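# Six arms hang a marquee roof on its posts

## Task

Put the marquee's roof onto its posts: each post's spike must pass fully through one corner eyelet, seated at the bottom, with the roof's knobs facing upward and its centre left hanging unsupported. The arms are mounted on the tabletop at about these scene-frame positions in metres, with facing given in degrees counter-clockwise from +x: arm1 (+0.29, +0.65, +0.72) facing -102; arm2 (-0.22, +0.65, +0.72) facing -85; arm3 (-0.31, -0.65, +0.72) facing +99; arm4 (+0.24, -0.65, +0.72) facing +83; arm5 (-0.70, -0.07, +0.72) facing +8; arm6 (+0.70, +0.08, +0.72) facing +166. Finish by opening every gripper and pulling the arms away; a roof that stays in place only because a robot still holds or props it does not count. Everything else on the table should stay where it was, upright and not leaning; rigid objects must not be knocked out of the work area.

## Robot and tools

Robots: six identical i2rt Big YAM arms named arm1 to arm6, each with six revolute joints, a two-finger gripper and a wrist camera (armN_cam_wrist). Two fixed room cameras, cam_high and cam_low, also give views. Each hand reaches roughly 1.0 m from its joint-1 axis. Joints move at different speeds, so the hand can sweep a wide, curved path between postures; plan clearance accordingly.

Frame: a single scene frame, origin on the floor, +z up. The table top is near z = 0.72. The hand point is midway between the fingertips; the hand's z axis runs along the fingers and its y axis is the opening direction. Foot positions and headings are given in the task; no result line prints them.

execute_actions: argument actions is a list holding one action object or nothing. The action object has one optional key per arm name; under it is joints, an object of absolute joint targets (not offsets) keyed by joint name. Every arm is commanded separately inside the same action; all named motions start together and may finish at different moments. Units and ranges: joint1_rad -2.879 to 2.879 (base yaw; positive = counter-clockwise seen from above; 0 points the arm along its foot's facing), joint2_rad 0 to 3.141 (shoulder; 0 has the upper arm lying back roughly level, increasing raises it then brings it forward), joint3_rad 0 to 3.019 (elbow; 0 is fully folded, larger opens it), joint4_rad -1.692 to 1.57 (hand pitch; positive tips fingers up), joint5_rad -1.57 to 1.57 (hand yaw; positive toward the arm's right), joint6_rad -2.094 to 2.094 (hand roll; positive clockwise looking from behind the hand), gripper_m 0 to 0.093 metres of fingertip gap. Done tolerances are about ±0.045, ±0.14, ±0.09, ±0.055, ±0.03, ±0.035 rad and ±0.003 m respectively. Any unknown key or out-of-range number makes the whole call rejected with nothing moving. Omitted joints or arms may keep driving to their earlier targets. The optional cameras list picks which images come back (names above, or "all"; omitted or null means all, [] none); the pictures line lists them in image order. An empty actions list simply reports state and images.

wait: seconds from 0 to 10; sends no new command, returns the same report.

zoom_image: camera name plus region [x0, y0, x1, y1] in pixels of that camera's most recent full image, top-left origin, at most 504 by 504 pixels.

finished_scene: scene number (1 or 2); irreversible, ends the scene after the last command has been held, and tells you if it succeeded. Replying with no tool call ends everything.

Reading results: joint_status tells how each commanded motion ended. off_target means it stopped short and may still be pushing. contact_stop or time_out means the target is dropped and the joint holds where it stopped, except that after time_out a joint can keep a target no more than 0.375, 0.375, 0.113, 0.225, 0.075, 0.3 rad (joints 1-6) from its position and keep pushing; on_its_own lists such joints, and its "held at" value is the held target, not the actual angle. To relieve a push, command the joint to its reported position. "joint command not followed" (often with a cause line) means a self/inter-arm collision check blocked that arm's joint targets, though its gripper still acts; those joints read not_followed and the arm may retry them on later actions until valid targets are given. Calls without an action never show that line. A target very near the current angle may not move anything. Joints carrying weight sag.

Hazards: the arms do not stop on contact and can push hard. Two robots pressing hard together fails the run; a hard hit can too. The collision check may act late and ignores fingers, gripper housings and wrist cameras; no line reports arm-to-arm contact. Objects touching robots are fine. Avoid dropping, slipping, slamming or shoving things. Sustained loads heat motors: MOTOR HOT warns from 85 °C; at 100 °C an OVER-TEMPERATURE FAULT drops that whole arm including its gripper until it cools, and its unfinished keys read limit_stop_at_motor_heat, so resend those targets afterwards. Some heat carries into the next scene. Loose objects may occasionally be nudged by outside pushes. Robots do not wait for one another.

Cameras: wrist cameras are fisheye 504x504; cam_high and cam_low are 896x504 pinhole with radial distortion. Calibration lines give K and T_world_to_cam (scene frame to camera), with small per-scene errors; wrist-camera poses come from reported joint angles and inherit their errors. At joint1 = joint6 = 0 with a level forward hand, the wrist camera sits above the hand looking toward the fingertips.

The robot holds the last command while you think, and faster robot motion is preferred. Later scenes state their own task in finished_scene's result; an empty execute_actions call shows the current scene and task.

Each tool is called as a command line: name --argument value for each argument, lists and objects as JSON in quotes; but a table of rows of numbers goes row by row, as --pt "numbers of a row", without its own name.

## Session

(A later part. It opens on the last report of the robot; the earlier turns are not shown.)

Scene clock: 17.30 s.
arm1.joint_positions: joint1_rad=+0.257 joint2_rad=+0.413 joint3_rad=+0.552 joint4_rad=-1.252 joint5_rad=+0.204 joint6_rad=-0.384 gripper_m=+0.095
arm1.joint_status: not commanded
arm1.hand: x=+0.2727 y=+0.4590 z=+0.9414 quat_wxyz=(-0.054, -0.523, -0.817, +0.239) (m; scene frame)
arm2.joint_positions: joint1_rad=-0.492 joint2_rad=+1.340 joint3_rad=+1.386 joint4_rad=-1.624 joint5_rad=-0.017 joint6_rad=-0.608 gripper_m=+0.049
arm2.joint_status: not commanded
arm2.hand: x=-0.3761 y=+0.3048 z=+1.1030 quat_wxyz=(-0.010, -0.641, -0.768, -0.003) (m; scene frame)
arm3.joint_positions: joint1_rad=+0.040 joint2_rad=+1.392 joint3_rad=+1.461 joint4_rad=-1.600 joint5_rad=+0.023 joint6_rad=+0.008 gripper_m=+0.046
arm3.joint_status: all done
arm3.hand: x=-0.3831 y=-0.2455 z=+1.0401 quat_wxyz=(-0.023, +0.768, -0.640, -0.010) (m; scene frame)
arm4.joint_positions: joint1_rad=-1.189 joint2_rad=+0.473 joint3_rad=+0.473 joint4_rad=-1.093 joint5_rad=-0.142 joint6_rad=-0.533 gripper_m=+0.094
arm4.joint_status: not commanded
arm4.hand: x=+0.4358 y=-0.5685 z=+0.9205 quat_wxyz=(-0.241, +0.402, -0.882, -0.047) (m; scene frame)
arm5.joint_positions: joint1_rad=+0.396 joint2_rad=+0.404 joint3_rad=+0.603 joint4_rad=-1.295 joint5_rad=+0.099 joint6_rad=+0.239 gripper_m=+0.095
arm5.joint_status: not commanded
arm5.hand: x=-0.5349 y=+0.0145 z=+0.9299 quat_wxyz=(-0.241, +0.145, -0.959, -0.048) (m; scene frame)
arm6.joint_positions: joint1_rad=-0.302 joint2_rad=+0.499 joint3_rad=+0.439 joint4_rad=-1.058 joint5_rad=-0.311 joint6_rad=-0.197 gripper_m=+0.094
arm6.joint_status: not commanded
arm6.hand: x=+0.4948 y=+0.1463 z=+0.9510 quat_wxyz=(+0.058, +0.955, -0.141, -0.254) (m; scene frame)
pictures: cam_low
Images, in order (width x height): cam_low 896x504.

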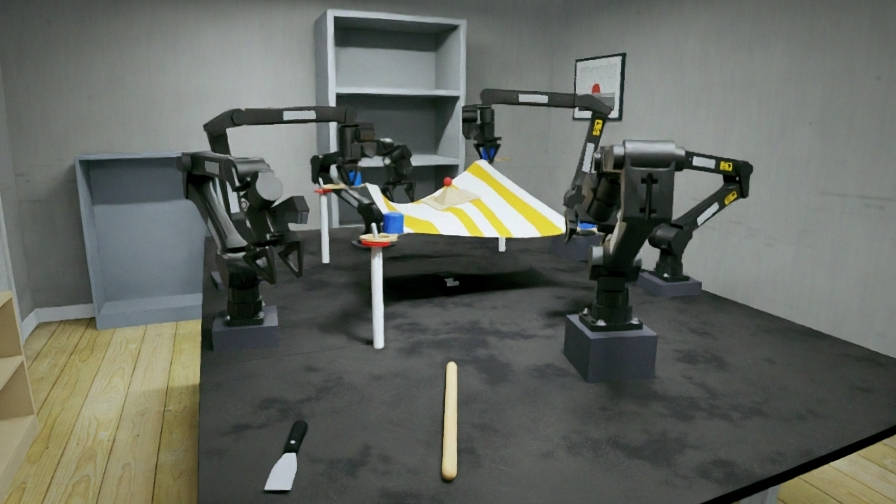

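execute_actions --actions '[{"arm3":{"joints":{"joint1_rad":-0.04,"joint5_rad":0}}}]' --cameras '[]'

execute_actions --actions '[{"arm3":{"joints":{"joint2_rad":1.36,"joint3_rad":1.58,"joint4_rad":-1.69}},"arm2":{"joints":{"joint2_rad":1.3,"joint3_rad":1.3,"joint4_rad":-1.58}}}]' --cameras '[]'

execute_actions --actions '[{"arm3":{"joints":{"joint1_rad":0.12}}}]' --cameras '["arm3_cam_wrist","arm2_cam_wrist","cam_low","cam_high"]'

Scene clock: 18.50 s.
arm1.joint_positions: joint1_rad=+0.257 joint2_rad=+0.413 joint3_rad=+0.552 joint4_rad=-1.252 joint5_rad=+0.204 joint6_rad=-0.384 gripper_m=+0.095
arm1.joint_status: not commanded
arm1.hand: x=+0.2727 y=+0.4590 z=+0.9414 quat_wxyz=(-0.054, -0.523, -0.817, +0.239) (m; scene frame)
arm2.joint_positions: joint1_rad=-0.492 joint2_rad=+1.340 joint3_rad=+1.386 joint4_rad=-1.624 joint5_rad=-0.017 joint6_rad=-0.608 gripper_m=+0.049
arm2.joint_status: not commanded
arm2.hand: x=-0.3761 y=+0.3048 z=+1.1030 quat_wxyz=(-0.010, -0.641, -0.768, -0.003) (m; scene frame)
arm3.joint_positions: joint1_rad=-0.043 joint2_rad=+1.392 joint3_rad=+1.461 joint4_rad=-1.609 joint5_rad=+0.003 joint6_rad=+0.009 gripper_m=+0.046
arm3.joint_status: all done
arm3.hand: x=-0.3524 y=-0.2434 z=+1.0399 quat_wxyz=(-0.013, +0.741, -0.672, -0.012) (m; scene frame)
arm4.joint_positions: joint1_rad=-1.189 joint2_rad=+0.473 joint3_rad=+0.473 joint4_rad=-1.093 joint5_rad=-0.142 joint6_rad=-0.533 gripper_m=+0.094
arm4.joint_status: not commanded
arm4.hand: x=+0.4358 y=-0.5685 z=+0.9205 quat_wxyz=(-0.241, +0.402, -0.882, -0.047) (m; scene frame)
arm5.joint_positions: joint1_rad=+0.396 joint2_rad=+0.404 joint3_rad=+0.603 joint4_rad=-1.295 joint5_rad=+0.099 joint6_rad=+0.239 gripper_m=+0.095
arm5.joint_status: not commanded
arm5.hand: x=-0.5349 y=+0.0145 z=+0.9299 quat_wxyz=(-0.241, +0.145, -0.959, -0.048) (m; scene frame)
arm6.joint_positions: joint1_rad=-0.302 joint2_rad=+0.499 joint3_rad=+0.439 joint4_rad=-1.058 joint5_rad=-0.311 joint6_rad=-0.197 gripper_m=+0.094
arm6.joint_status: not commanded
arm6.hand: x=+0.4948 y=+0.1463 z=+0.9510 quat_wxyz=(+0.058, +0.955, -0.141, -0.254) (m; scene frame)
pictures: none
No camera images: the call's "cameras" was empty. Leave "cameras" out to get every camera's image.

Scene clock: 19.40 s.
arm1.joint_positions: joint1_rad=+0.257 joint2_rad=+0.413 joint3_rad=+0.552 joint4_rad=-1.252 joint5_rad=+0.204 joint6_rad=-0.384 gripper_m=+0.095
arm1.joint_status: not commanded
arm1.hand: x=+0.2727 y=+0.4590 z=+0.9414 quat_wxyz=(-0.054, -0.523, -0.817, +0.239) (m; scene frame)
arm2.joint_positions: joint1_rad=-0.492 joint2_rad=+1.316 joint3_rad=+1.283 joint4_rad=-1.591 joint5_rad=-0.017 joint6_rad=-0.608 gripper_m=+0.049
arm2.joint_status: all done
arm2.hand: x=-0.3677 y=+0.3229 z=+1.0723 quat_wxyz=(-0.004, -0.641, -0.767, -0.025) (m; scene frame)
arm3.joint_positions: joint1_rad=-0.043 joint2_rad=+1.359 joint3_rad=+1.530 joint4_rad=-1.679 joint5_rad=+0.003 joint6_rad=+0.009 gripper_m=+0.046
arm3.joint_status: all done
arm3.hand: x=-0.3514 y=-0.2530 z=+1.0791 quat_wxyz=(-0.024, +0.740, -0.671, -0.024) (m; scene frame)
arm4.joint_positions: joint1_rad=-1.189 joint2_rad=+0.473 joint3_rad=+0.473 joint4_rad=-1.093 joint5_rad=-0.142 joint6_rad=-0.533 gripper_m=+0.094
arm4.joint_status: not commanded
arm4.hand: x=+0.4358 y=-0.5685 z=+0.9205 quat_wxyz=(-0.241, +0.402, -0.882, -0.047) (m; scene frame)
arm5.joint_positions: joint1_rad=+0.396 joint2_rad=+0.404 joint3_rad=+0.603 joint4_rad=-1.295 joint5_rad=+0.099 joint6_rad=+0.239 gripper_m=+0.095
arm5.joint_status: not commanded
arm5.hand: x=-0.5349 y=+0.0145 z=+0.9299 quat_wxyz=(-0.241, +0.145, -0.959, -0.048) (m; scene frame)
arm6.joint_positions: joint1_rad=-0.302 joint2_rad=+0.499 joint3_rad=+0.439 joint4_rad=-1.058 joint5_rad=-0.311 joint6_rad=-0.197 gripper_m=+0.094
arm6.joint_status: not commanded
arm6.hand: x=+0.4948 y=+0.1463 z=+0.9510 quat_wxyz=(+0.058, +0.955, -0.141, -0.254) (m; scene frame)
pictures: none
No camera images: the call's "cameras" was empty. Leave "cameras" out to get every camera's image.

Scene clock: 20.37 s.
arm1.joint_positions: joint1_rad=+0.257 joint2_rad=+0.413 joint3_rad=+0.552 joint4_rad=-1.252 joint5_rad=+0.204 joint6_rad=-0.384 gripper_m=+0.095
arm1.joint_status: not commanded
arm1.hand: x=+0.2727 y=+0.4590 z=+0.9414 quat_wxyz=(-0.054, -0.523, -0.817, +0.239) (m; scene frame)
arm2.joint_positions: joint1_rad=-0.492 joint2_rad=+1.316 joint3_rad=+1.283 joint4_rad=-1.591 joint5_rad=-0.017 joint6_rad=-0.608 gripper_m=+0.049
arm2.joint_status: not commanded
arm2.hand: x=-0.3677 y=+0.3229 z=+1.0723 quat_wxyz=(-0.004, -0.641, -0.767, -0.025) (m; scene frame)
arm3.joint_positions: joint1_rad=+0.111 joint2_rad=+1.359 joint3_rad=+1.530 joint4_rad=-1.684 joint5_rad=+0.010 joint6_rad=+0.029 gripper_m=+0.046
arm3.joint_status: all done
arm3.hand: x=-0.4105 y=-0.2651 z=+1.0790 quat_wxyz=(-0.023, +0.784, -0.621, -0.022) (m; scene frame)
arm4.joint_positions: joint1_rad=-1.189 joint2_rad=+0.473 joint3_rad=+0.473 joint4_rad=-1.093 joint5_rad=-0.142 joint6_rad=-0.533 gripper_m=+0.094
arm4.joint_status: not commanded
arm4.hand: x=+0.4358 y=-0.5685 z=+0.9205 quat_wxyz=(-0.241, +0.402, -0.882, -0.047) (m; scene frame)
arm5.joint_positions: joint1_rad=+0.396 joint2_rad=+0.404 joint3_rad=+0.603 joint4_rad=-1.295 joint5_rad=+0.099 joint6_rad=+0.239 gripper_m=+0.095
arm5.joint_status: not commanded
arm5.hand: x=-0.5349 y=+0.0145 z=+0.9299 quat_wxyz=(-0.241, +0.145, -0.959, -0.048) (m; scene frame)
arm6.joint_positions: joint1_rad=-0.302 joint2_rad=+0.499 joint3_rad=+0.439 joint4_rad=-1.058 joint5_rad=-0.311 joint6_rad=-0.197 gripper_m=+0.094
arm6.joint_status: not commanded
arm6.hand: x=+0.4948 y=+0.1463 z=+0.9510 quat_wxyz=(+0.058, +0.955, -0.141, -0.254) (m; scene frame)
pictures: arm2_cam_wrist, arm3_cam_wrist, cam_high, cam_low
camera_calibration (this result's frames):
arm2_cam_wrist: T_world_to_cam=[[-0.980201, -0.186938, -0.0652644, -0.228017], [-0.188315, 0.7783, 0.598988, -0.951505], [-0.0611783, 0.599419, -0.798094, 0.757391], [0, 0, 0, 1]] pos_world=[-0.35635, 0.243937, 1.15953]
arm3_cam_wrist: T_world_to_cam=[[0.973228, 0.229481, 0.0128573, 0.442885], [0.186828, -0.822442, 0.537294, -0.718217], [0.133873, -0.520507, -0.843297, 0.948943], [0, 0, 0, 1]] pos_world=[-0.423883, -0.198393, 1.18044]
Images, in order (width x height): arm2_cam_wrist 504x504, arm3_cam_wrist 504x504, cam_high 896x504, cam_low 896x504.

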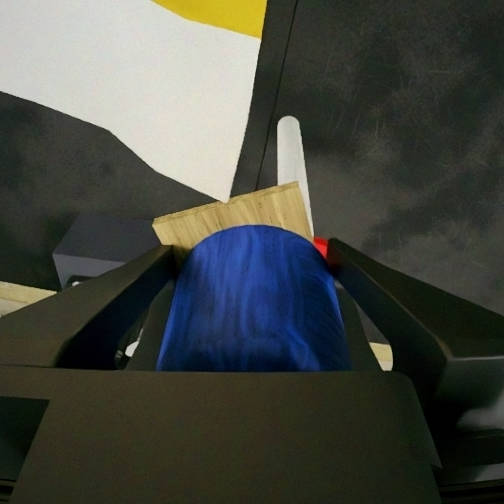

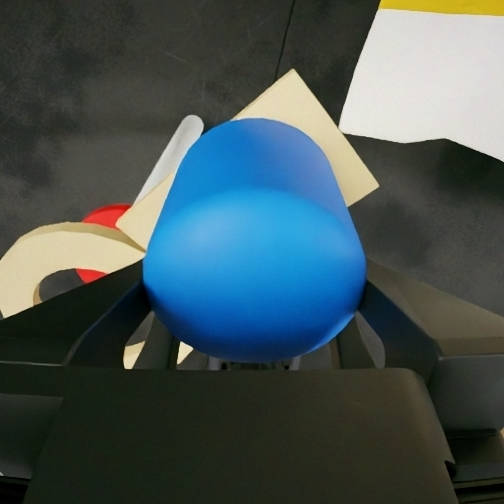

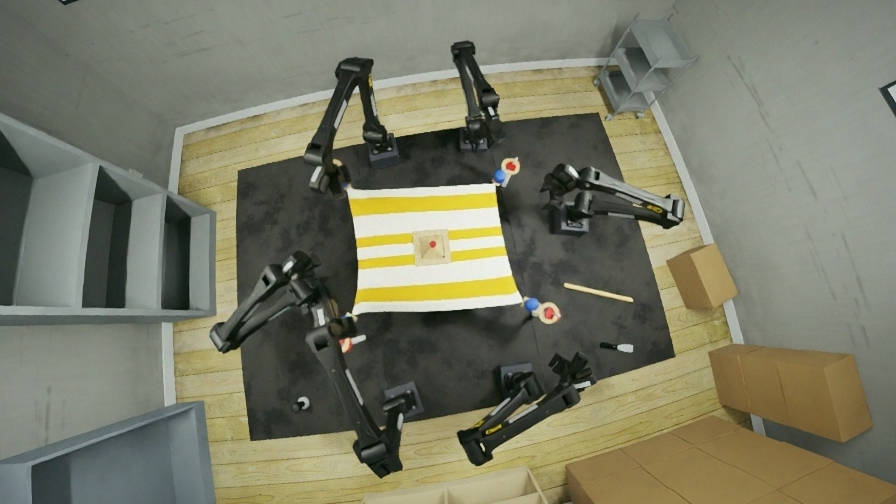

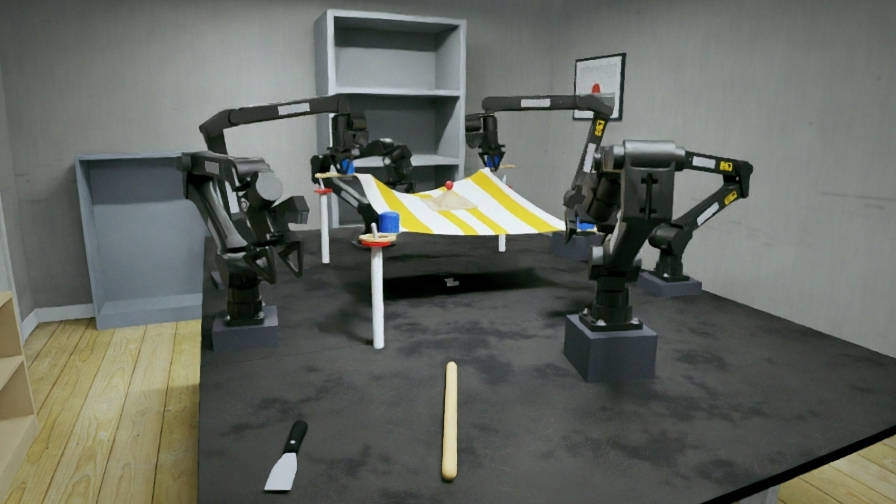

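execute_actions --actions '[{"arm3":{"joints":{"joint1_rad":0.165,"joint2_rad":1.28,"joint3_rad":1.46}},"arm2":{"joints":{"joint3_rad":1.24,"joint4_rad":-1.55}}}]' --cameras '["arm3_cam_wrist","arm2_cam_wrist","cam_low","cam_high"]'

zoom_image --camera "cam_low" --region '[290,130,550,230]'

zoom_image --camera "cam_high" --region '[280,140,420,370]'

Scene clock: 21.97 s.
arm1.joint_positions: joint1_rad=+0.257 joint2_rad=+0.413 joint3_rad=+0.552 joint4_rad=-1.252 joint5_rad=+0.204 joint6_rad=-0.384 gripper_m=+0.095
arm1.joint_status: not commanded
arm1.hand: x=+0.2727 y=+0.4590 z=+0.9414 quat_wxyz=(-0.054, -0.523, -0.817, +0.239) (m; scene frame)
arm2.joint_positions: joint1_rad=-0.492 joint2_rad=+1.315 joint3_rad=+1.227 joint4_rad=-1.559 joint5_rad=-0.016 joint6_rad=-0.608 gripper_m=+0.049
arm2.joint_status: all done
arm2.hand: x=-0.3648 y=+0.3295 z=+1.0515 quat_wxyz=(+0.000, -0.641, -0.767, -0.036) (m; scene frame)
arm3.joint_positions: joint1_rad=+0.132 joint2_rad=+1.278 joint3_rad=+1.467 joint4_rad=-1.685 joint5_rad=+0.013 joint6_rad=+0.032 gripper_m=+0.046
arm3.joint_status: all done
arm3.hand: x=-0.4101 y=-0.2942 z=+1.0831 quat_wxyz=(-0.029, +0.789, -0.614, -0.028) (m; scene frame)
arm4.joint_positions: joint1_rad=-1.189 joint2_rad=+0.473 joint3_rad=+0.473 joint4_rad=-1.093 joint5_rad=-0.142 joint6_rad=-0.533 gripper_m=+0.094
arm4.joint_status: not commanded
arm4.hand: x=+0.4358 y=-0.5685 z=+0.9205 quat_wxyz=(-0.241, +0.402, -0.882, -0.047) (m; scene frame)
arm5.joint_positions: joint1_rad=+0.396 joint2_rad=+0.404 joint3_rad=+0.603 joint4_rad=-1.295 joint5_rad=+0.099 joint6_rad=+0.239 gripper_m=+0.095
arm5.joint_status: not commanded
arm5.hand: x=-0.5349 y=+0.0145 z=+0.9299 quat_wxyz=(-0.241, +0.145, -0.959, -0.048) (m; scene frame)
arm6.joint_positions: joint1_rad=-0.302 joint2_rad=+0.499 joint3_rad=+0.439 joint4_rad=-1.058 joint5_rad=-0.311 joint6_rad=-0.197 gripper_m=+0.094
arm6.joint_status: not commanded
arm6.hand: x=+0.4948 y=+0.1463 z=+0.9510 quat_wxyz=(+0.058, +0.955, -0.141, -0.254) (m; scene frame)
pictures: arm2_cam_wrist, arm3_cam_wrist, cam_high, cam_low
camera_calibration (this result's frames):
arm2_cam_wrist: T_world_to_cam=[[-0.979534, -0.185528, -0.0780551, -0.211988], [-0.193857, 0.765245, 0.613856, -0.957011], [-0.0541562, 0.616424, -0.78555, 0.720757], [0, 0, 0, 1]] pos_world=[-0.354139, 0.248727, 1.13711]
arm3_cam_wrist: T_world_to_cam=[[0.969126, 0.246046, 0.0160236, 0.448911], [0.201456, -0.827614, 0.523899, -0.725465], [0.142165, -0.504496, -0.851629, 0.954362], [0, 0, 0, 1]] pos_world=[-0.424578, -0.229386, 1.18564]
Images, in order (width x height): arm2_cam_wrist 504x504, arm3_cam_wrist 504x504, cam_high 896x504, cam_low 896x504.

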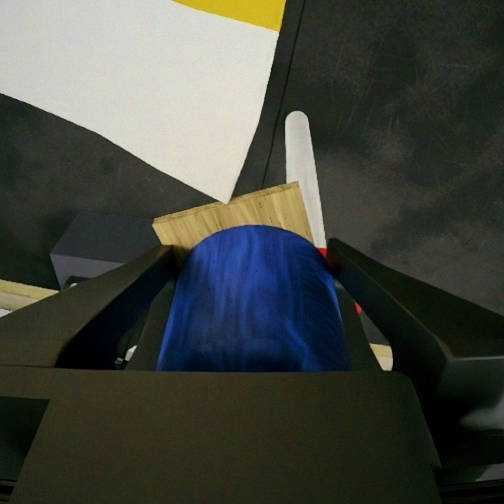

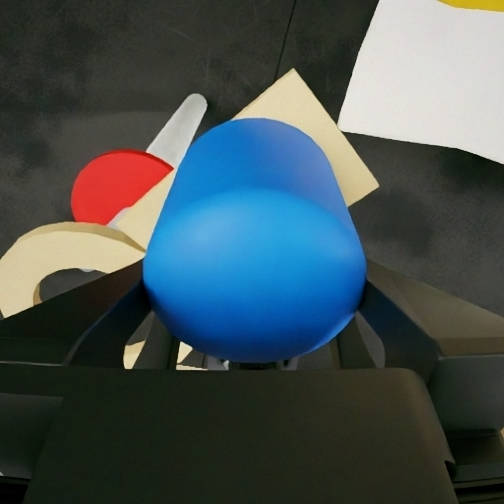

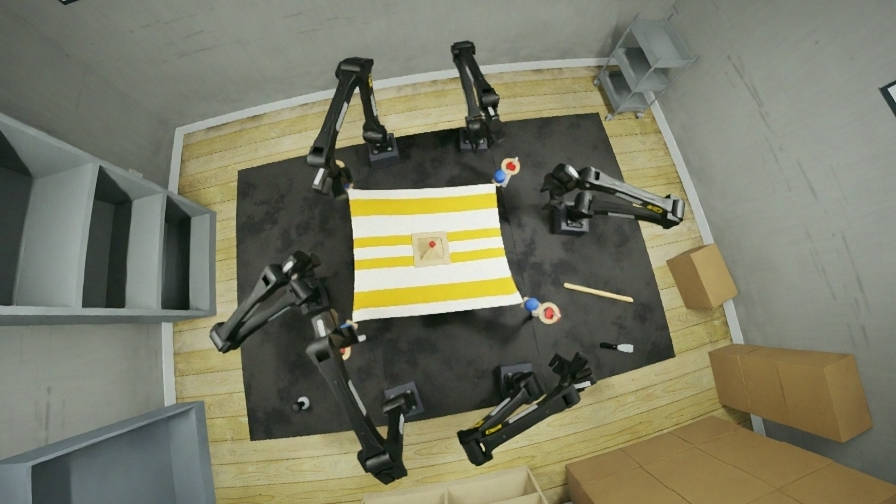

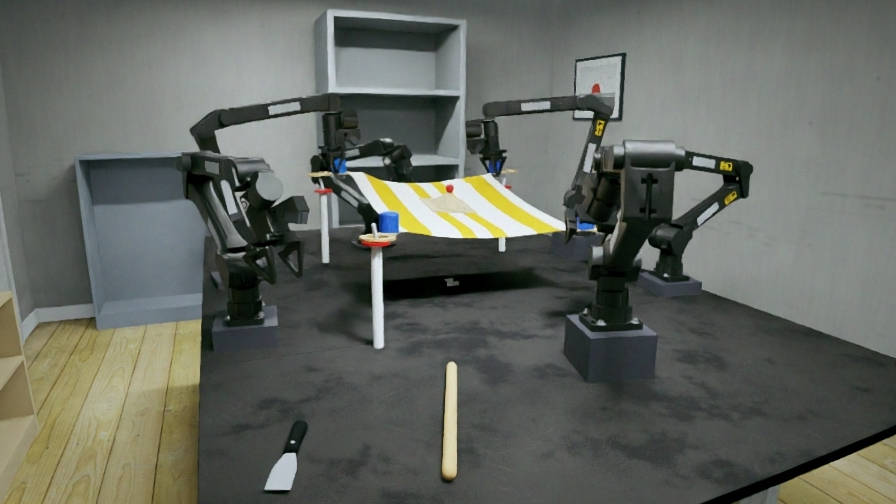

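Region (290, 130, 550, 230) of cam_low's 896x504 image, scaled by 1.938, with more detail than that image has; it fills the top 194 rows of this view, and the rest is white.

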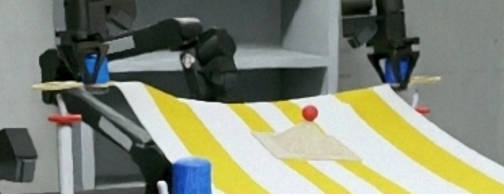

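Region (280, 140, 420, 370) of cam_high's 896x504 image, scaled by 2.191, with more detail than that image has; it fills the left 307 columns of this view, and the rest is white.

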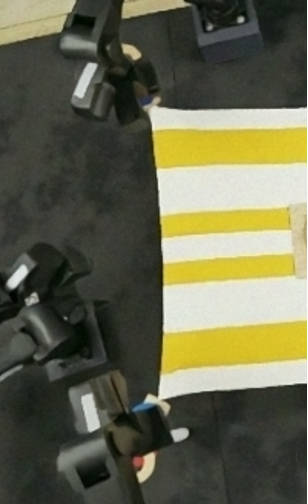

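execute_actions --actions '[{"arm3":{"joints":{"joint3_rad":1.39,"joint4_rad":-1.62}}}]' --cameras '["arm3_cam_wrist","cam_low"]'

zoom_image --camera "cam_low" --region '[290,130,550,230]'

Scene clock: 23.10 s.
arm1.joint_positions: joint1_rad=+0.257 joint2_rad=+0.413 joint3_rad=+0.552 joint4_rad=-1.252 joint5_rad=+0.204 joint6_rad=-0.384 gripper_m=+0.095
arm1.joint_status: not commanded
arm1.hand: x=+0.2727 y=+0.4590 z=+0.9414 quat_wxyz=(-0.054, -0.523, -0.817, +0.239) (m; scene frame)
arm2.joint_positions: joint1_rad=-0.492 joint2_rad=+1.315 joint3_rad=+1.227 joint4_rad=-1.559 joint5_rad=-0.016 joint6_rad=-0.608 gripper_m=+0.049
arm2.joint_status: not commanded
arm2.hand: x=-0.3648 y=+0.3295 z=+1.0515 quat_wxyz=(+0.000, -0.641, -0.767, -0.036) (m; scene frame)
arm3.joint_positions: joint1_rad=+0.132 joint2_rad=+1.281 joint3_rad=+1.393 joint4_rad=-1.635 joint5_rad=+0.013 joint6_rad=+0.032 gripper_m=+0.046
arm3.joint_status: all done
arm3.hand: x=-0.4099 y=-0.2949 z=+1.0541 quat_wxyz=(-0.021, +0.789, -0.614, -0.017) (m; scene frame)
arm4.joint_positions: joint1_rad=-1.189 joint2_rad=+0.473 joint3_rad=+0.473 joint4_rad=-1.093 joint5_rad=-0.142 joint6_rad=-0.533 gripper_m=+0.094
arm4.joint_status: not commanded
arm4.hand: x=+0.4358 y=-0.5685 z=+0.9205 quat_wxyz=(-0.241, +0.402, -0.882, -0.047) (m; scene frame)
arm5.joint_positions: joint1_rad=+0.396 joint2_rad=+0.404 joint3_rad=+0.603 joint4_rad=-1.295 joint5_rad=+0.099 joint6_rad=+0.239 gripper_m=+0.095
arm5.joint_status: not commanded
arm5.hand: x=-0.5349 y=+0.0145 z=+0.9299 quat_wxyz=(-0.241, +0.145, -0.959, -0.048) (m; scene frame)
arm6.joint_positions: joint1_rad=-0.302 joint2_rad=+0.499 joint3_rad=+0.439 joint4_rad=-1.058 joint5_rad=-0.311 joint6_rad=-0.197 gripper_m=+0.094
arm6.joint_status: not commanded
arm6.hand: x=+0.4948 y=+0.1463 z=+0.9510 quat_wxyz=(+0.058, +0.955, -0.141, -0.254) (m; scene frame)
pictures: arm3_cam_wrist, cam_low
camera_calibration (this result's frames):
arm3_cam_wrist: T_world_to_cam=[[0.969011, 0.246441, 0.0168636, 0.44852], [0.197593, -0.814287, 0.545796, -0.731578], [0.148238, -0.52555, -0.837748, 0.910887], [0, 0, 0, 1]] pos_world=[-0.425095, -0.227531, 1.15482]
Images, in order (width x height): arm3_cam_wrist 504x504, cam_low 896x504.

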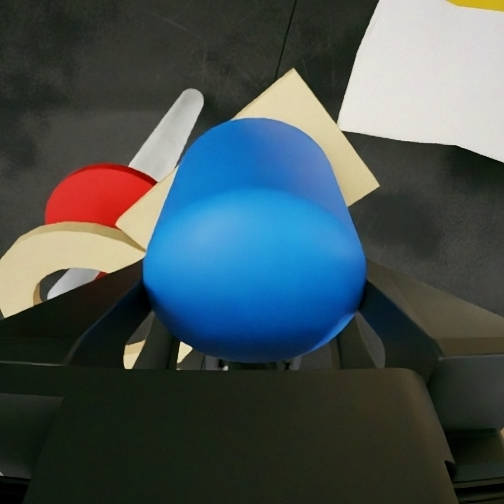

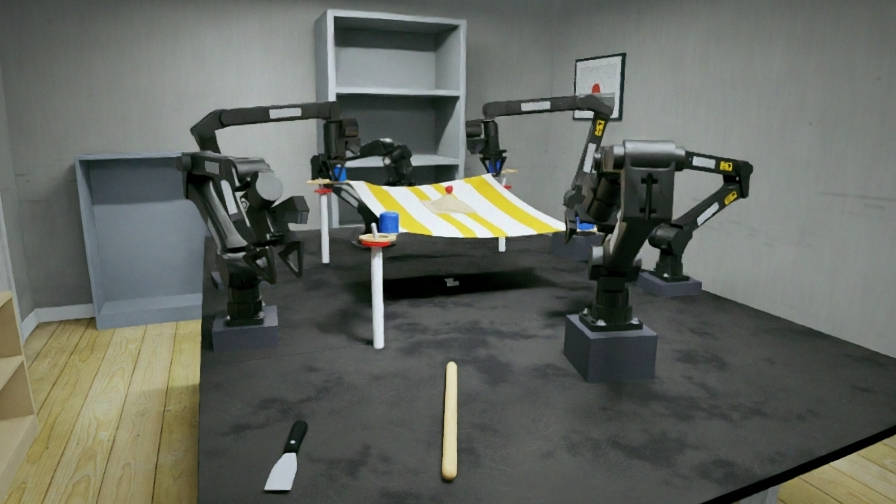

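Region (290, 130, 550, 230) of cam_low's 896x504 image, scaled by 1.938, with more detail than that image has; it fills the top 194 rows of this view, and the rest is white.

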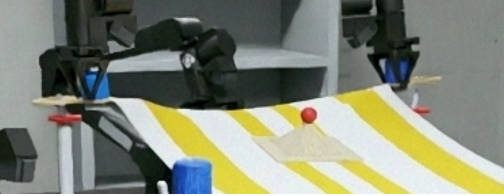

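Spike tip is visible in the hole. Descend both.

execute_actions --actions '[{"arm3":{"joints":{"joint3_rad":1.3,"joint4_rad":-1.55}},"arm2":{"joints":{"joint3_rad":1.17,"joint4_rad":-1.51}}}]' --cameras '["arm3_cam_wrist","arm2_cam_wrist","cam_low"]'

zoom_image --camera "cam_low" --region '[290,130,550,230]'

Scene clock: 24.30 s.
arm1.joint_positions: joint1_rad=+0.257 joint2_rad=+0.413 joint3_rad=+0.552 joint4_rad=-1.252 joint5_rad=+0.204 joint6_rad=-0.384 gripper_m=+0.095
arm1.joint_status: not commanded
arm1.hand: x=+0.2727 y=+0.4590 z=+0.9414 quat_wxyz=(-0.054, -0.523, -0.817, +0.239) (m; scene frame)
arm2.joint_positions: joint1_rad=-0.492 joint2_rad=+1.314 joint3_rad=+1.159 joint4_rad=-1.515 joint5_rad=-0.016 joint6_rad=-0.608 gripper_m=+0.049
arm2.joint_status: all done
arm2.hand: x=-0.3610 y=+0.3375 z=+1.0268 quat_wxyz=(+0.003, -0.640, -0.767, -0.047) (m; scene frame)
arm3.joint_positions: joint1_rad=+0.132 joint2_rad=+1.277 joint3_rad=+1.312 joint4_rad=-1.564 joint5_rad=+0.011 joint6_rad=+0.034 gripper_m=+0.046
arm3.joint_status: all done
arm3.hand: x=-0.4103 y=-0.2960 z=+1.0243 quat_wxyz=(-0.018, +0.789, -0.614, -0.015) (m; scene frame)
arm4.joint_positions: joint1_rad=-1.189 joint2_rad=+0.473 joint3_rad=+0.473 joint4_rad=-1.093 joint5_rad=-0.142 joint6_rad=-0.533 gripper_m=+0.094
arm4.joint_status: not commanded
arm4.hand: x=+0.4358 y=-0.5685 z=+0.9205 quat_wxyz=(-0.241, +0.402, -0.882, -0.047) (m; scene frame)
arm5.joint_positions: joint1_rad=+0.396 joint2_rad=+0.404 joint3_rad=+0.603 joint4_rad=-1.295 joint5_rad=+0.099 joint6_rad=+0.239 gripper_m=+0.095
arm5.joint_status: not commanded
arm5.hand: x=-0.5349 y=+0.0145 z=+0.9299 quat_wxyz=(-0.241, +0.145, -0.959, -0.048) (m; scene frame)
arm6.joint_positions: joint1_rad=-0.302 joint2_rad=+0.499 joint3_rad=+0.439 joint4_rad=-1.058 joint5_rad=-0.311 joint6_rad=-0.197 gripper_m=+0.094
arm6.joint_status: not commanded
arm6.hand: x=+0.4948 y=+0.1463 z=+0.9510 quat_wxyz=(+0.058, +0.955, -0.141, -0.254) (m; scene frame)
pictures: arm2_cam_wrist, arm3_cam_wrist, cam_low
camera_calibration (this result's frames):
arm2_cam_wrist: T_world_to_cam=[[-0.978728, -0.183881, -0.090988, -0.19574], [-0.199722, 0.752519, 0.627555, -0.959094], [-0.0469253, 0.632379, -0.773237, 0.681148], [0, 0, 0, 1]] pos_world=[-0.351165, 0.255, 1.11076]
arm3_cam_wrist: T_world_to_cam=[[0.969177, 0.245946, 0.014364, 0.452195], [0.197418, -0.810183, 0.551932, -0.721295], [0.147383, -0.532084, -0.833765, 0.879086], [0, 0, 0, 1]] pos_world=[-0.425423, -0.227849, 1.12456]
Images, in order (width x height): arm2_cam_wrist 504x504, arm3_cam_wrist 504x504, cam_low 896x504.

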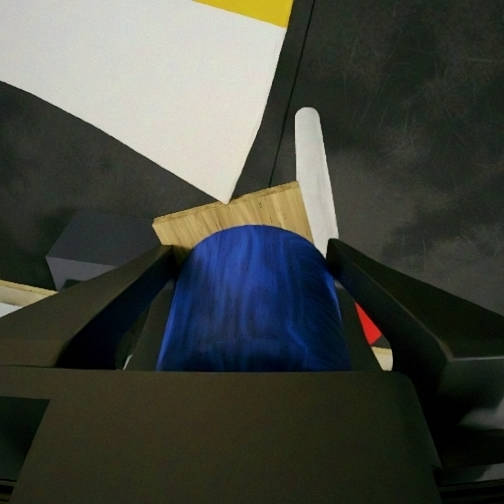

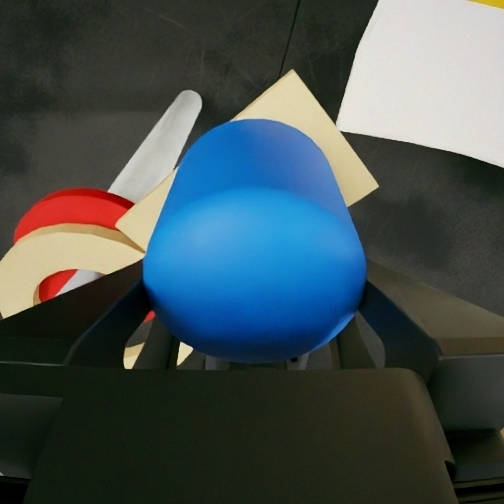

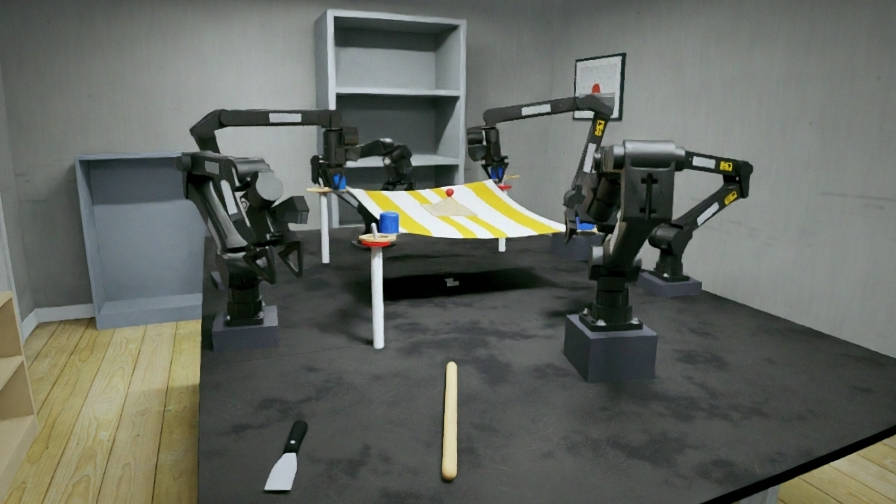

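Region (290, 130, 550, 230) of cam_low's 896x504 image, scaled by 1.938, with more detail than that image has; it fills the top 194 rows of this view, and the rest is white.

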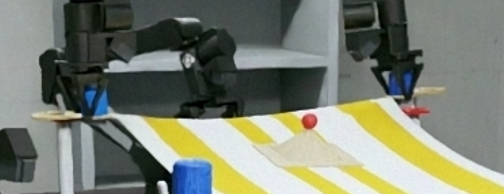

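execute_actions --actions '[{"arm3":{"joints":{"gripper_m":0.093}},"arm2":{"joints":{"joint3_rad":1.25,"joint4_rad":-1.6}}}]' --cameras '[]'

execute_actions --actions '[{"arm3":{"joints":{"joint3_rad":1.55,"joint4_rad":-1.69}},"arm5":{"joints":{"joint1_rad":0.75,"joint2_rad":1.0,"joint3_rad":1.3,"joint4_rad":-1.3,"joint5_rad":0,"joint6_rad":0}}}]' --cameras '["arm5_cam_wrist","cam_low","cam_high"]'

Scene clock: 25.80 s.
arm1.joint_positions: joint1_rad=+0.257 joint2_rad=+0.413 joint3_rad=+0.552 joint4_rad=-1.252 joint5_rad=+0.204 joint6_rad=-0.384 gripper_m=+0.095
arm1.joint_status: not commanded
arm1.hand: x=+0.2727 y=+0.4590 z=+0.9414 quat_wxyz=(-0.054, -0.523, -0.817, +0.239) (m; scene frame)
arm2.joint_positions: joint1_rad=-0.492 joint2_rad=+1.314 joint3_rad=+1.200 joint4_rad=-1.572 joint5_rad=-0.016 joint6_rad=-0.608 gripper_m=+0.049
arm2.joint_status: all done
arm2.hand: x=-0.3602 y=+0.3392 z=+1.0426 quat_wxyz=(+0.005, -0.640, -0.766, -0.055) (m; scene frame)
arm3.joint_positions: joint1_rad=+0.157 joint2_rad=+1.277 joint3_rad=+1.312 joint4_rad=-1.561 joint5_rad=+0.003 joint6_rad=+0.032 gripper_m=+0.093
arm3.joint_status: all done
arm3.hand: x=-0.4206 y=-0.2982 z=+1.0243 quat_wxyz=(-0.016, +0.797, -0.603, -0.019) (m; scene frame)
arm4.joint_positions: joint1_rad=-1.189 joint2_rad=+0.473 joint3_rad=+0.473 joint4_rad=-1.093 joint5_rad=-0.142 joint6_rad=-0.533 gripper_m=+0.094
arm4.joint_status: not commanded
arm4.hand: x=+0.4358 y=-0.5685 z=+0.9205 quat_wxyz=(-0.241, +0.402, -0.882, -0.047) (m; scene frame)
arm5.joint_positions: joint1_rad=+0.396 joint2_rad=+0.404 joint3_rad=+0.603 joint4_rad=-1.295 joint5_rad=+0.099 joint6_rad=+0.239 gripper_m=+0.095
arm5.joint_status: not commanded
arm5.hand: x=-0.5349 y=+0.0145 z=+0.9299 quat_wxyz=(-0.241, +0.145, -0.959, -0.048) (m; scene frame)
arm6.joint_positions: joint1_rad=-0.302 joint2_rad=+0.499 joint3_rad=+0.439 joint4_rad=-1.058 joint5_rad=-0.311 joint6_rad=-0.197 gripper_m=+0.094
arm6.joint_status: not commanded
arm6.hand: x=+0.4948 y=+0.1463 z=+0.9510 quat_wxyz=(+0.058, +0.955, -0.141, -0.254) (m; scene frame)
pictures: none
No camera images: the call's "cameras" was empty. Leave "cameras" out to get every camera's image.

Scene clock: 27.13 s.
arm1.joint_positions: joint1_rad=+0.257 joint2_rad=+0.413 joint3_rad=+0.552 joint4_rad=-1.252 joint5_rad=+0.204 joint6_rad=-0.384 gripper_m=+0.095
arm1.joint_status: not commanded
arm1.hand: x=+0.2727 y=+0.4590 z=+0.9414 quat_wxyz=(-0.054, -0.523, -0.817, +0.239) (m; scene frame)
arm2.joint_positions: joint1_rad=-0.492 joint2_rad=+1.314 joint3_rad=+1.200 joint4_rad=-1.572 joint5_rad=-0.016 joint6_rad=-0.608 gripper_m=+0.049
arm2.joint_status: not commanded
arm2.hand: x=-0.3602 y=+0.3392 z=+1.0426 quat_wxyz=(+0.005, -0.640, -0.766, -0.055) (m; scene frame)
arm3.joint_positions: joint1_rad=+0.157 joint2_rad=+1.269 joint3_rad=+1.514 joint4_rad=-1.677 joint5_rad=+0.004 joint6_rad=+0.031 gripper_m=+0.093
arm3.joint_status: all done
arm3.hand: x=-0.4231 y=-0.2902 z=+1.1053 quat_wxyz=(-0.043, +0.795, -0.602, -0.057) (m; scene frame)
arm4.joint_positions: joint1_rad=-1.189 joint2_rad=+0.473 joint3_rad=+0.473 joint4_rad=-1.093 joint5_rad=-0.142 joint6_rad=-0.533 gripper_m=+0.094
arm4.joint_status: not commanded
arm4.hand: x=+0.4358 y=-0.5685 z=+0.9205 quat_wxyz=(-0.241, +0.402, -0.882, -0.047) (m; scene frame)
arm5.joint_positions: joint1_rad=+0.744 joint2_rad=+1.003 joint3_rad=+1.238 joint4_rad=-1.300 joint5_rad=+0.002 joint6_rad=+0.008 gripper_m=+0.095
arm5.joint_status: all done
arm5.hand: x=-0.4790 y=+0.2179 z=+1.0916 quat_wxyz=(-0.230, +0.423, -0.870, -0.109) (m; scene frame)
arm6.joint_positions: joint1_rad=-0.302 joint2_rad=+0.499 joint3_rad=+0.439 joint4_rad=-1.058 joint5_rad=-0.311 joint6_rad=-0.197 gripper_m=+0.094
arm6.joint_status: not commanded
arm6.hand: x=+0.4948 y=+0.1463 z=+0.9510 quat_wxyz=(+0.058, +0.955, -0.141, -0.254) (m; scene frame)
pictures: arm5_cam_wrist, cam_high, cam_low
camera_calibration (this result's frames):
arm5_cam_wrist: T_world_to_cam=[[0.791727, -0.610733, 0.0131604, 0.500171], [-0.608212, -0.786083, 0.110238, -0.235824], [-0.0569807, -0.0952827, -0.993818, 1.20414], [0, 0, 0, 1]] pos_world=[-0.470816, 0.234828, 1.21611]
Images, in order (width x height): arm5_cam_wrist 504x504, cam_high 896x504, cam_low 896x504.

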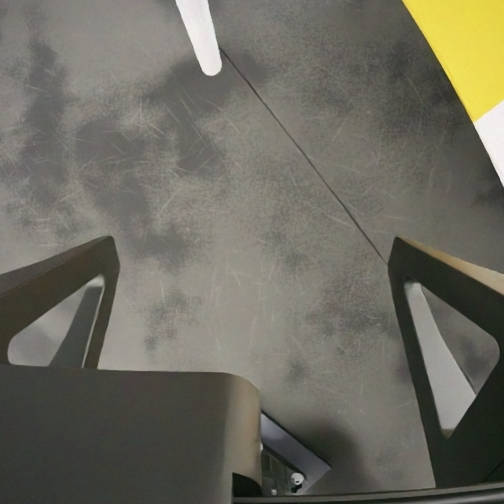

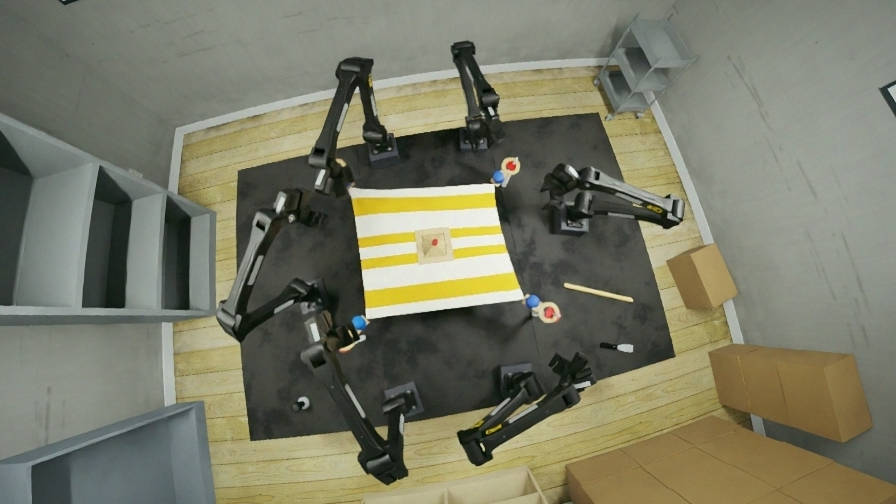

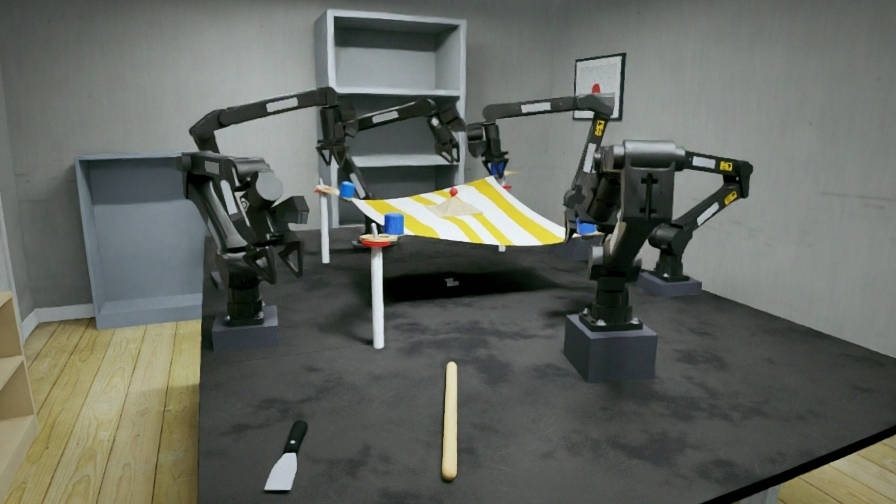

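Tilt arm5's camera up.

execute_actions --actions '[{"arm5":{"joints":{"joint4_rad":-0.7}},"arm3":{"joints":{"joint2_rad":0.6,"joint3_rad":0.75,"joint4_rad":-1.3}}}]' --cameras '["arm5_cam_wrist","cam_low"]'

Scene clock: 29.90 s.
arm1.joint_positions: joint1_rad=+0.257 joint2_rad=+0.413 joint3_rad=+0.552 joint4_rad=-1.252 joint5_rad=+0.204 joint6_rad=-0.384 gripper_m=+0.095
arm1.joint_status: not commanded
arm1.hand: x=+0.2727 y=+0.4590 z=+0.9414 quat_wxyz=(-0.054, -0.523, -0.817, +0.239) (m; scene frame)
arm2.joint_positions: joint1_rad=-0.486 joint2_rad=+1.254 joint3_rad=+1.217 joint4_rad=-1.588 joint5_rad=-0.017 joint6_rad=-0.608 gripper_m=+0.049
arm2.joint_status: not commanded
arm2.hand: x=-0.3556 y=+0.3439 z=+1.0681 quat_wxyz=(-0.004, -0.638, -0.769, -0.025) (m; scene frame)
arm3.joint_positions: joint1_rad=+0.157 joint2_rad=+0.604 joint3_rad=+0.759 joint4_rad=-1.316 joint5_rad=+0.004 joint6_rad=+0.031 gripper_m=+0.093
arm3.joint_status: all done
arm3.hand: x=-0.3765 y=-0.4371 z=+0.9782 quat_wxyz=(-0.121, +0.780, -0.591, -0.167) (m; scene frame)
arm4.joint_positions: joint1_rad=-1.189 joint2_rad=+0.473 joint3_rad=+0.473 joint4_rad=-1.093 joint5_rad=-0.142 joint6_rad=-0.533 gripper_m=+0.094
arm4.joint_status: not commanded
arm4.hand: x=+0.4358 y=-0.5685 z=+0.9205 quat_wxyz=(-0.241, +0.402, -0.882, -0.047) (m; scene frame)
arm5.joint_positions: joint1_rad=+0.744 joint2_rad=+0.992 joint3_rad=+1.238 joint4_rad=-0.777 joint5_rad=+0.000 joint6_rad=+0.043 gripper_m=+0.095
arm5.joint_status: joint4_rad time_out (moved +0.523 of +0.600)
arm5.on_its_own: joint4_rad reads -0.777 and still pushes toward -0.700 since a time_out
arm5.hand: x=-0.4263 y=+0.2877 z=+1.1850 quat_wxyz=(-0.446, +0.366, -0.785, -0.227) (m; scene frame)
arm6.joint_positions: joint1_rad=-0.302 joint2_rad=+0.499 joint3_rad=+0.439 joint4_rad=-1.058 joint5_rad=-0.311 joint6_rad=-0.197 gripper_m=+0.094
arm6.joint_status: not commanded
arm6.hand: x=+0.4948 y=+0.1463 z=+0.9510 quat_wxyz=(+0.058, +0.955, -0.141, -0.254) (m; scene frame)
pictures: arm5_cam_wrist, cam_low
camera_calibration (this result's frames):
arm5_cam_wrist: T_world_to_cam=[[0.780092, -0.625405, -0.0180531, 0.536186], [-0.576221, -0.706902, -0.410194, 0.448379], [0.243776, 0.330392, -0.911819, 1.21523], [0, 0, 0, 1]] pos_world=[-0.456152, 0.250792, 1.30167]
Images, in order (width x height): arm5_cam_wrist 504x504, cam_low 896x504.

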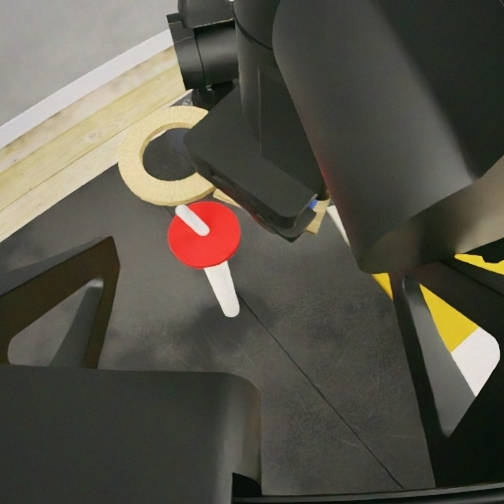

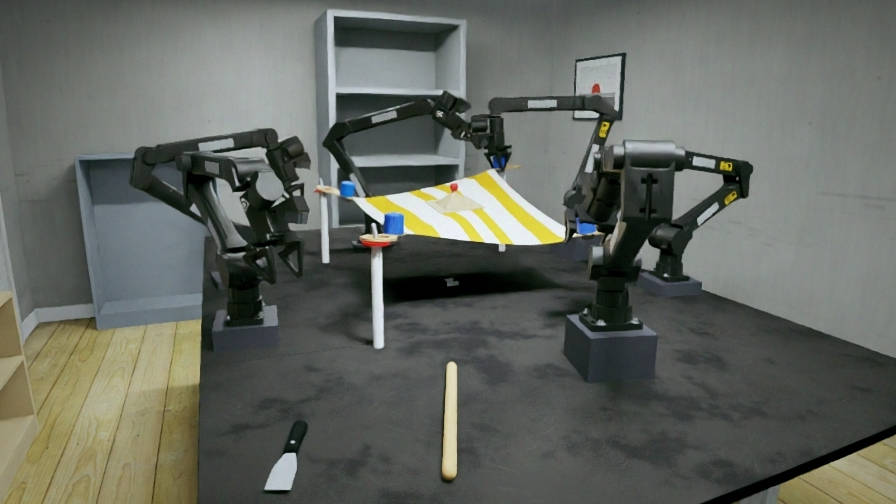

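execute_actions --actions '[{"arm5":{"joints":{"joint4_rad":-0.85,"joint2_rad":0.93}},"arm2":{"joints":{"joint1_rad":-0.5,"joint2_rad":1.35,"joint3_rad":1.3,"joint4_rad":-1.6}}}]' --cameras '["arm5_cam_wrist","cam_low"]'

Scene clock: 31.13 s.
arm1.joint_positions: joint1_rad=+0.257 joint2_rad=+0.413 joint3_rad=+0.552 joint4_rad=-1.252 joint5_rad=+0.204 joint6_rad=-0.384 gripper_m=+0.095
arm1.joint_status: not commanded
arm1.hand: x=+0.2727 y=+0.4590 z=+0.9414 quat_wxyz=(-0.054, -0.523, -0.817, +0.239) (m; scene frame)
arm2.joint_positions: joint1_rad=-0.483 joint2_rad=+1.320 joint3_rad=+1.278 joint4_rad=-1.592 joint5_rad=-0.017 joint6_rad=-0.608 gripper_m=+0.049
arm2.joint_status: all done
arm2.hand: x=-0.3641 y=+0.3223 z=+1.0691 quat_wxyz=(-0.003, -0.637, -0.770, -0.030) (m; scene frame)
arm3.joint_positions: joint1_rad=+0.157 joint2_rad=+0.604 joint3_rad=+0.759 joint4_rad=-1.316 joint5_rad=+0.004 joint6_rad=+0.031 gripper_m=+0.093
arm3.joint_status: not commanded
arm3.hand: x=-0.3765 y=-0.4371 z=+0.9782 quat_wxyz=(-0.121, +0.780, -0.591, -0.167) (m; scene frame)
arm4.joint_positions: joint1_rad=-1.189 joint2_rad=+0.473 joint3_rad=+0.473 joint4_rad=-1.093 joint5_rad=-0.142 joint6_rad=-0.533 gripper_m=+0.094
arm4.joint_status: not commanded
arm4.hand: x=+0.4358 y=-0.5685 z=+0.9205 quat_wxyz=(-0.241, +0.402, -0.882, -0.047) (m; scene frame)
arm5.joint_positions: joint1_rad=+0.740 joint2_rad=+0.945 joint3_rad=+1.238 joint4_rad=-0.868 joint5_rad=+0.012 joint6_rad=+0.039 gripper_m=+0.095
arm5.joint_status: all done
arm5.hand: x=-0.4399 y=+0.2639 z=+1.1855 quat_wxyz=(-0.432, +0.368, -0.796, -0.212) (m; scene frame)
arm6.joint_positions: joint1_rad=-0.302 joint2_rad=+0.499 joint3_rad=+0.439 joint4_rad=-1.058 joint5_rad=-0.311 joint6_rad=-0.197 gripper_m=+0.094
arm6.joint_status: not commanded
arm6.hand: x=+0.4948 y=+0.1463 z=+0.9510 quat_wxyz=(+0.058, +0.955, -0.141, -0.254) (m; scene frame)
pictures: arm5_cam_wrist, cam_low
camera_calibration (this result's frames):
arm5_cam_wrist: T_world_to_cam=[[0.771916, -0.635686, -0.00693265, 0.517803], [-0.592622, -0.71559, -0.369771, 0.37107], [0.230097, 0.28954, -0.929097, 1.25209], [0, 0, 0, 1]] pos_world=[-0.467898, 0.232164, 1.30411]
Images, in order (width x height): arm5_cam_wrist 504x504, cam_low 896x504.

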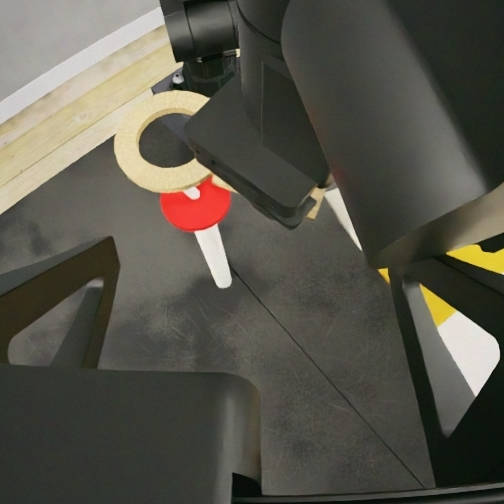

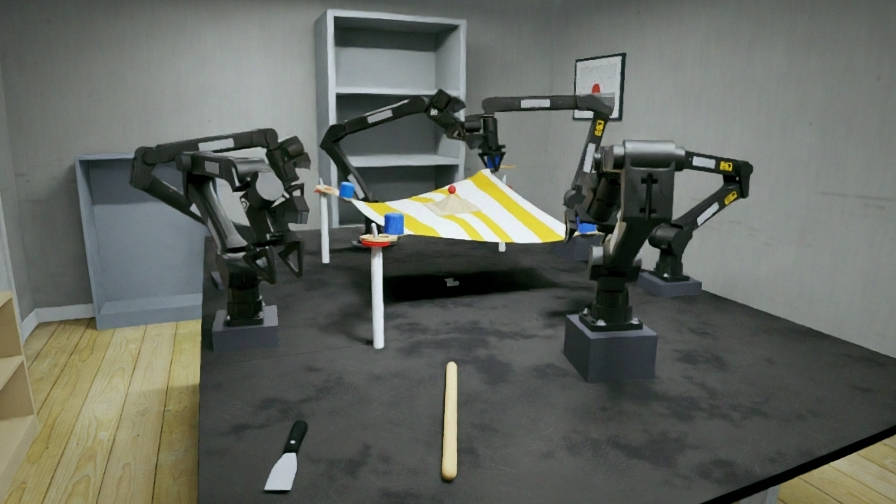

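execute_actions --actions '[{"arm2":{"joints":{"joint1_rad":-0.44,"joint2_rad":1.41,"joint3_rad":1.33,"joint4_rad":-1.57}}}]' --cameras '["arm5_cam_wrist"]'

Scene clock: 32.03 s.
arm1.joint_positions: joint1_rad=+0.257 joint2_rad=+0.413 joint3_rad=+0.552 joint4_rad=-1.252 joint5_rad=+0.204 joint6_rad=-0.384 gripper_m=+0.095
arm1.joint_status: not commanded
arm1.hand: x=+0.2727 y=+0.4590 z=+0.9414 quat_wxyz=(-0.054, -0.523, -0.817, +0.239) (m; scene frame)
arm2.joint_positions: joint1_rad=-0.459 joint2_rad=+1.349 joint3_rad=+1.297 joint4_rad=-1.592 joint5_rad=-0.015 joint6_rad=-0.608 gripper_m=+0.049
arm2.joint_status: all done
arm2.hand: x=-0.3601 y=+0.3112 z=+1.0664 quat_wxyz=(+0.000, -0.628, -0.778, -0.034) (m; scene frame)
arm3.joint_positions: joint1_rad=+0.157 joint2_rad=+0.604 joint3_rad=+0.759 joint4_rad=-1.316 joint5_rad=+0.004 joint6_rad=+0.031 gripper_m=+0.093
arm3.joint_status: not commanded
arm3.hand: x=-0.3765 y=-0.4371 z=+0.9782 quat_wxyz=(-0.121, +0.780, -0.591, -0.167) (m; scene frame)
arm4.joint_positions: joint1_rad=-1.189 joint2_rad=+0.473 joint3_rad=+0.473 joint4_rad=-1.093 joint5_rad=-0.142 joint6_rad=-0.533 gripper_m=+0.094
arm4.joint_status: not commanded
arm4.hand: x=+0.4358 y=-0.5685 z=+0.9205 quat_wxyz=(-0.241, +0.402, -0.882, -0.047) (m; scene frame)
arm5.joint_positions: joint1_rad=+0.718 joint2_rad=+0.941 joint3_rad=+1.238 joint4_rad=-0.890 joint5_rad=+0.029 joint6_rad=+0.050 gripper_m=+0.095
arm5.joint_status: not commanded
arm5.hand: x=-0.4330 y=+0.2529 z=+1.1827 quat_wxyz=(-0.430, +0.352, -0.807, -0.199) (m; scene frame)
arm6.joint_positions: joint1_rad=-0.302 joint2_rad=+0.499 joint3_rad=+0.439 joint4_rad=-1.058 joint5_rad=-0.311 joint6_rad=-0.197 gripper_m=+0.094
arm6.joint_status: not commanded
arm6.hand: x=+0.4948 y=+0.1463 z=+0.9510 quat_wxyz=(+0.058, +0.955, -0.141, -0.254) (m; scene frame)
pictures: arm5_cam_wrist
camera_calibration (this result's frames):
arm5_cam_wrist: T_world_to_cam=[[0.743783, -0.668386, -0.0068714, 0.501465], [-0.626946, -0.694031, -0.353921, 0.327245], [0.231787, 0.267548, -0.93525, 1.26468], [0, 0, 0, 1]] pos_world=[-0.460952, 0.223927, 1.30206]
Images, in order (width x height): arm5_cam_wrist 504x504.

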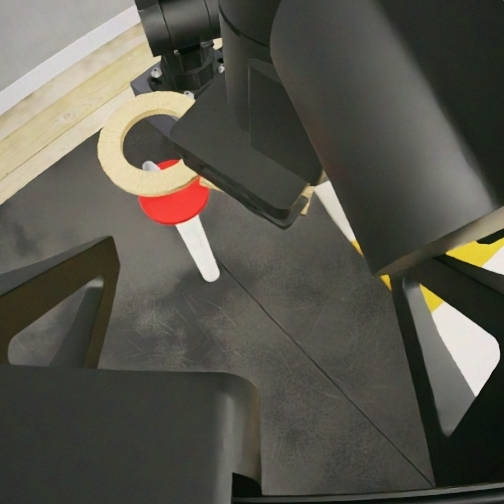

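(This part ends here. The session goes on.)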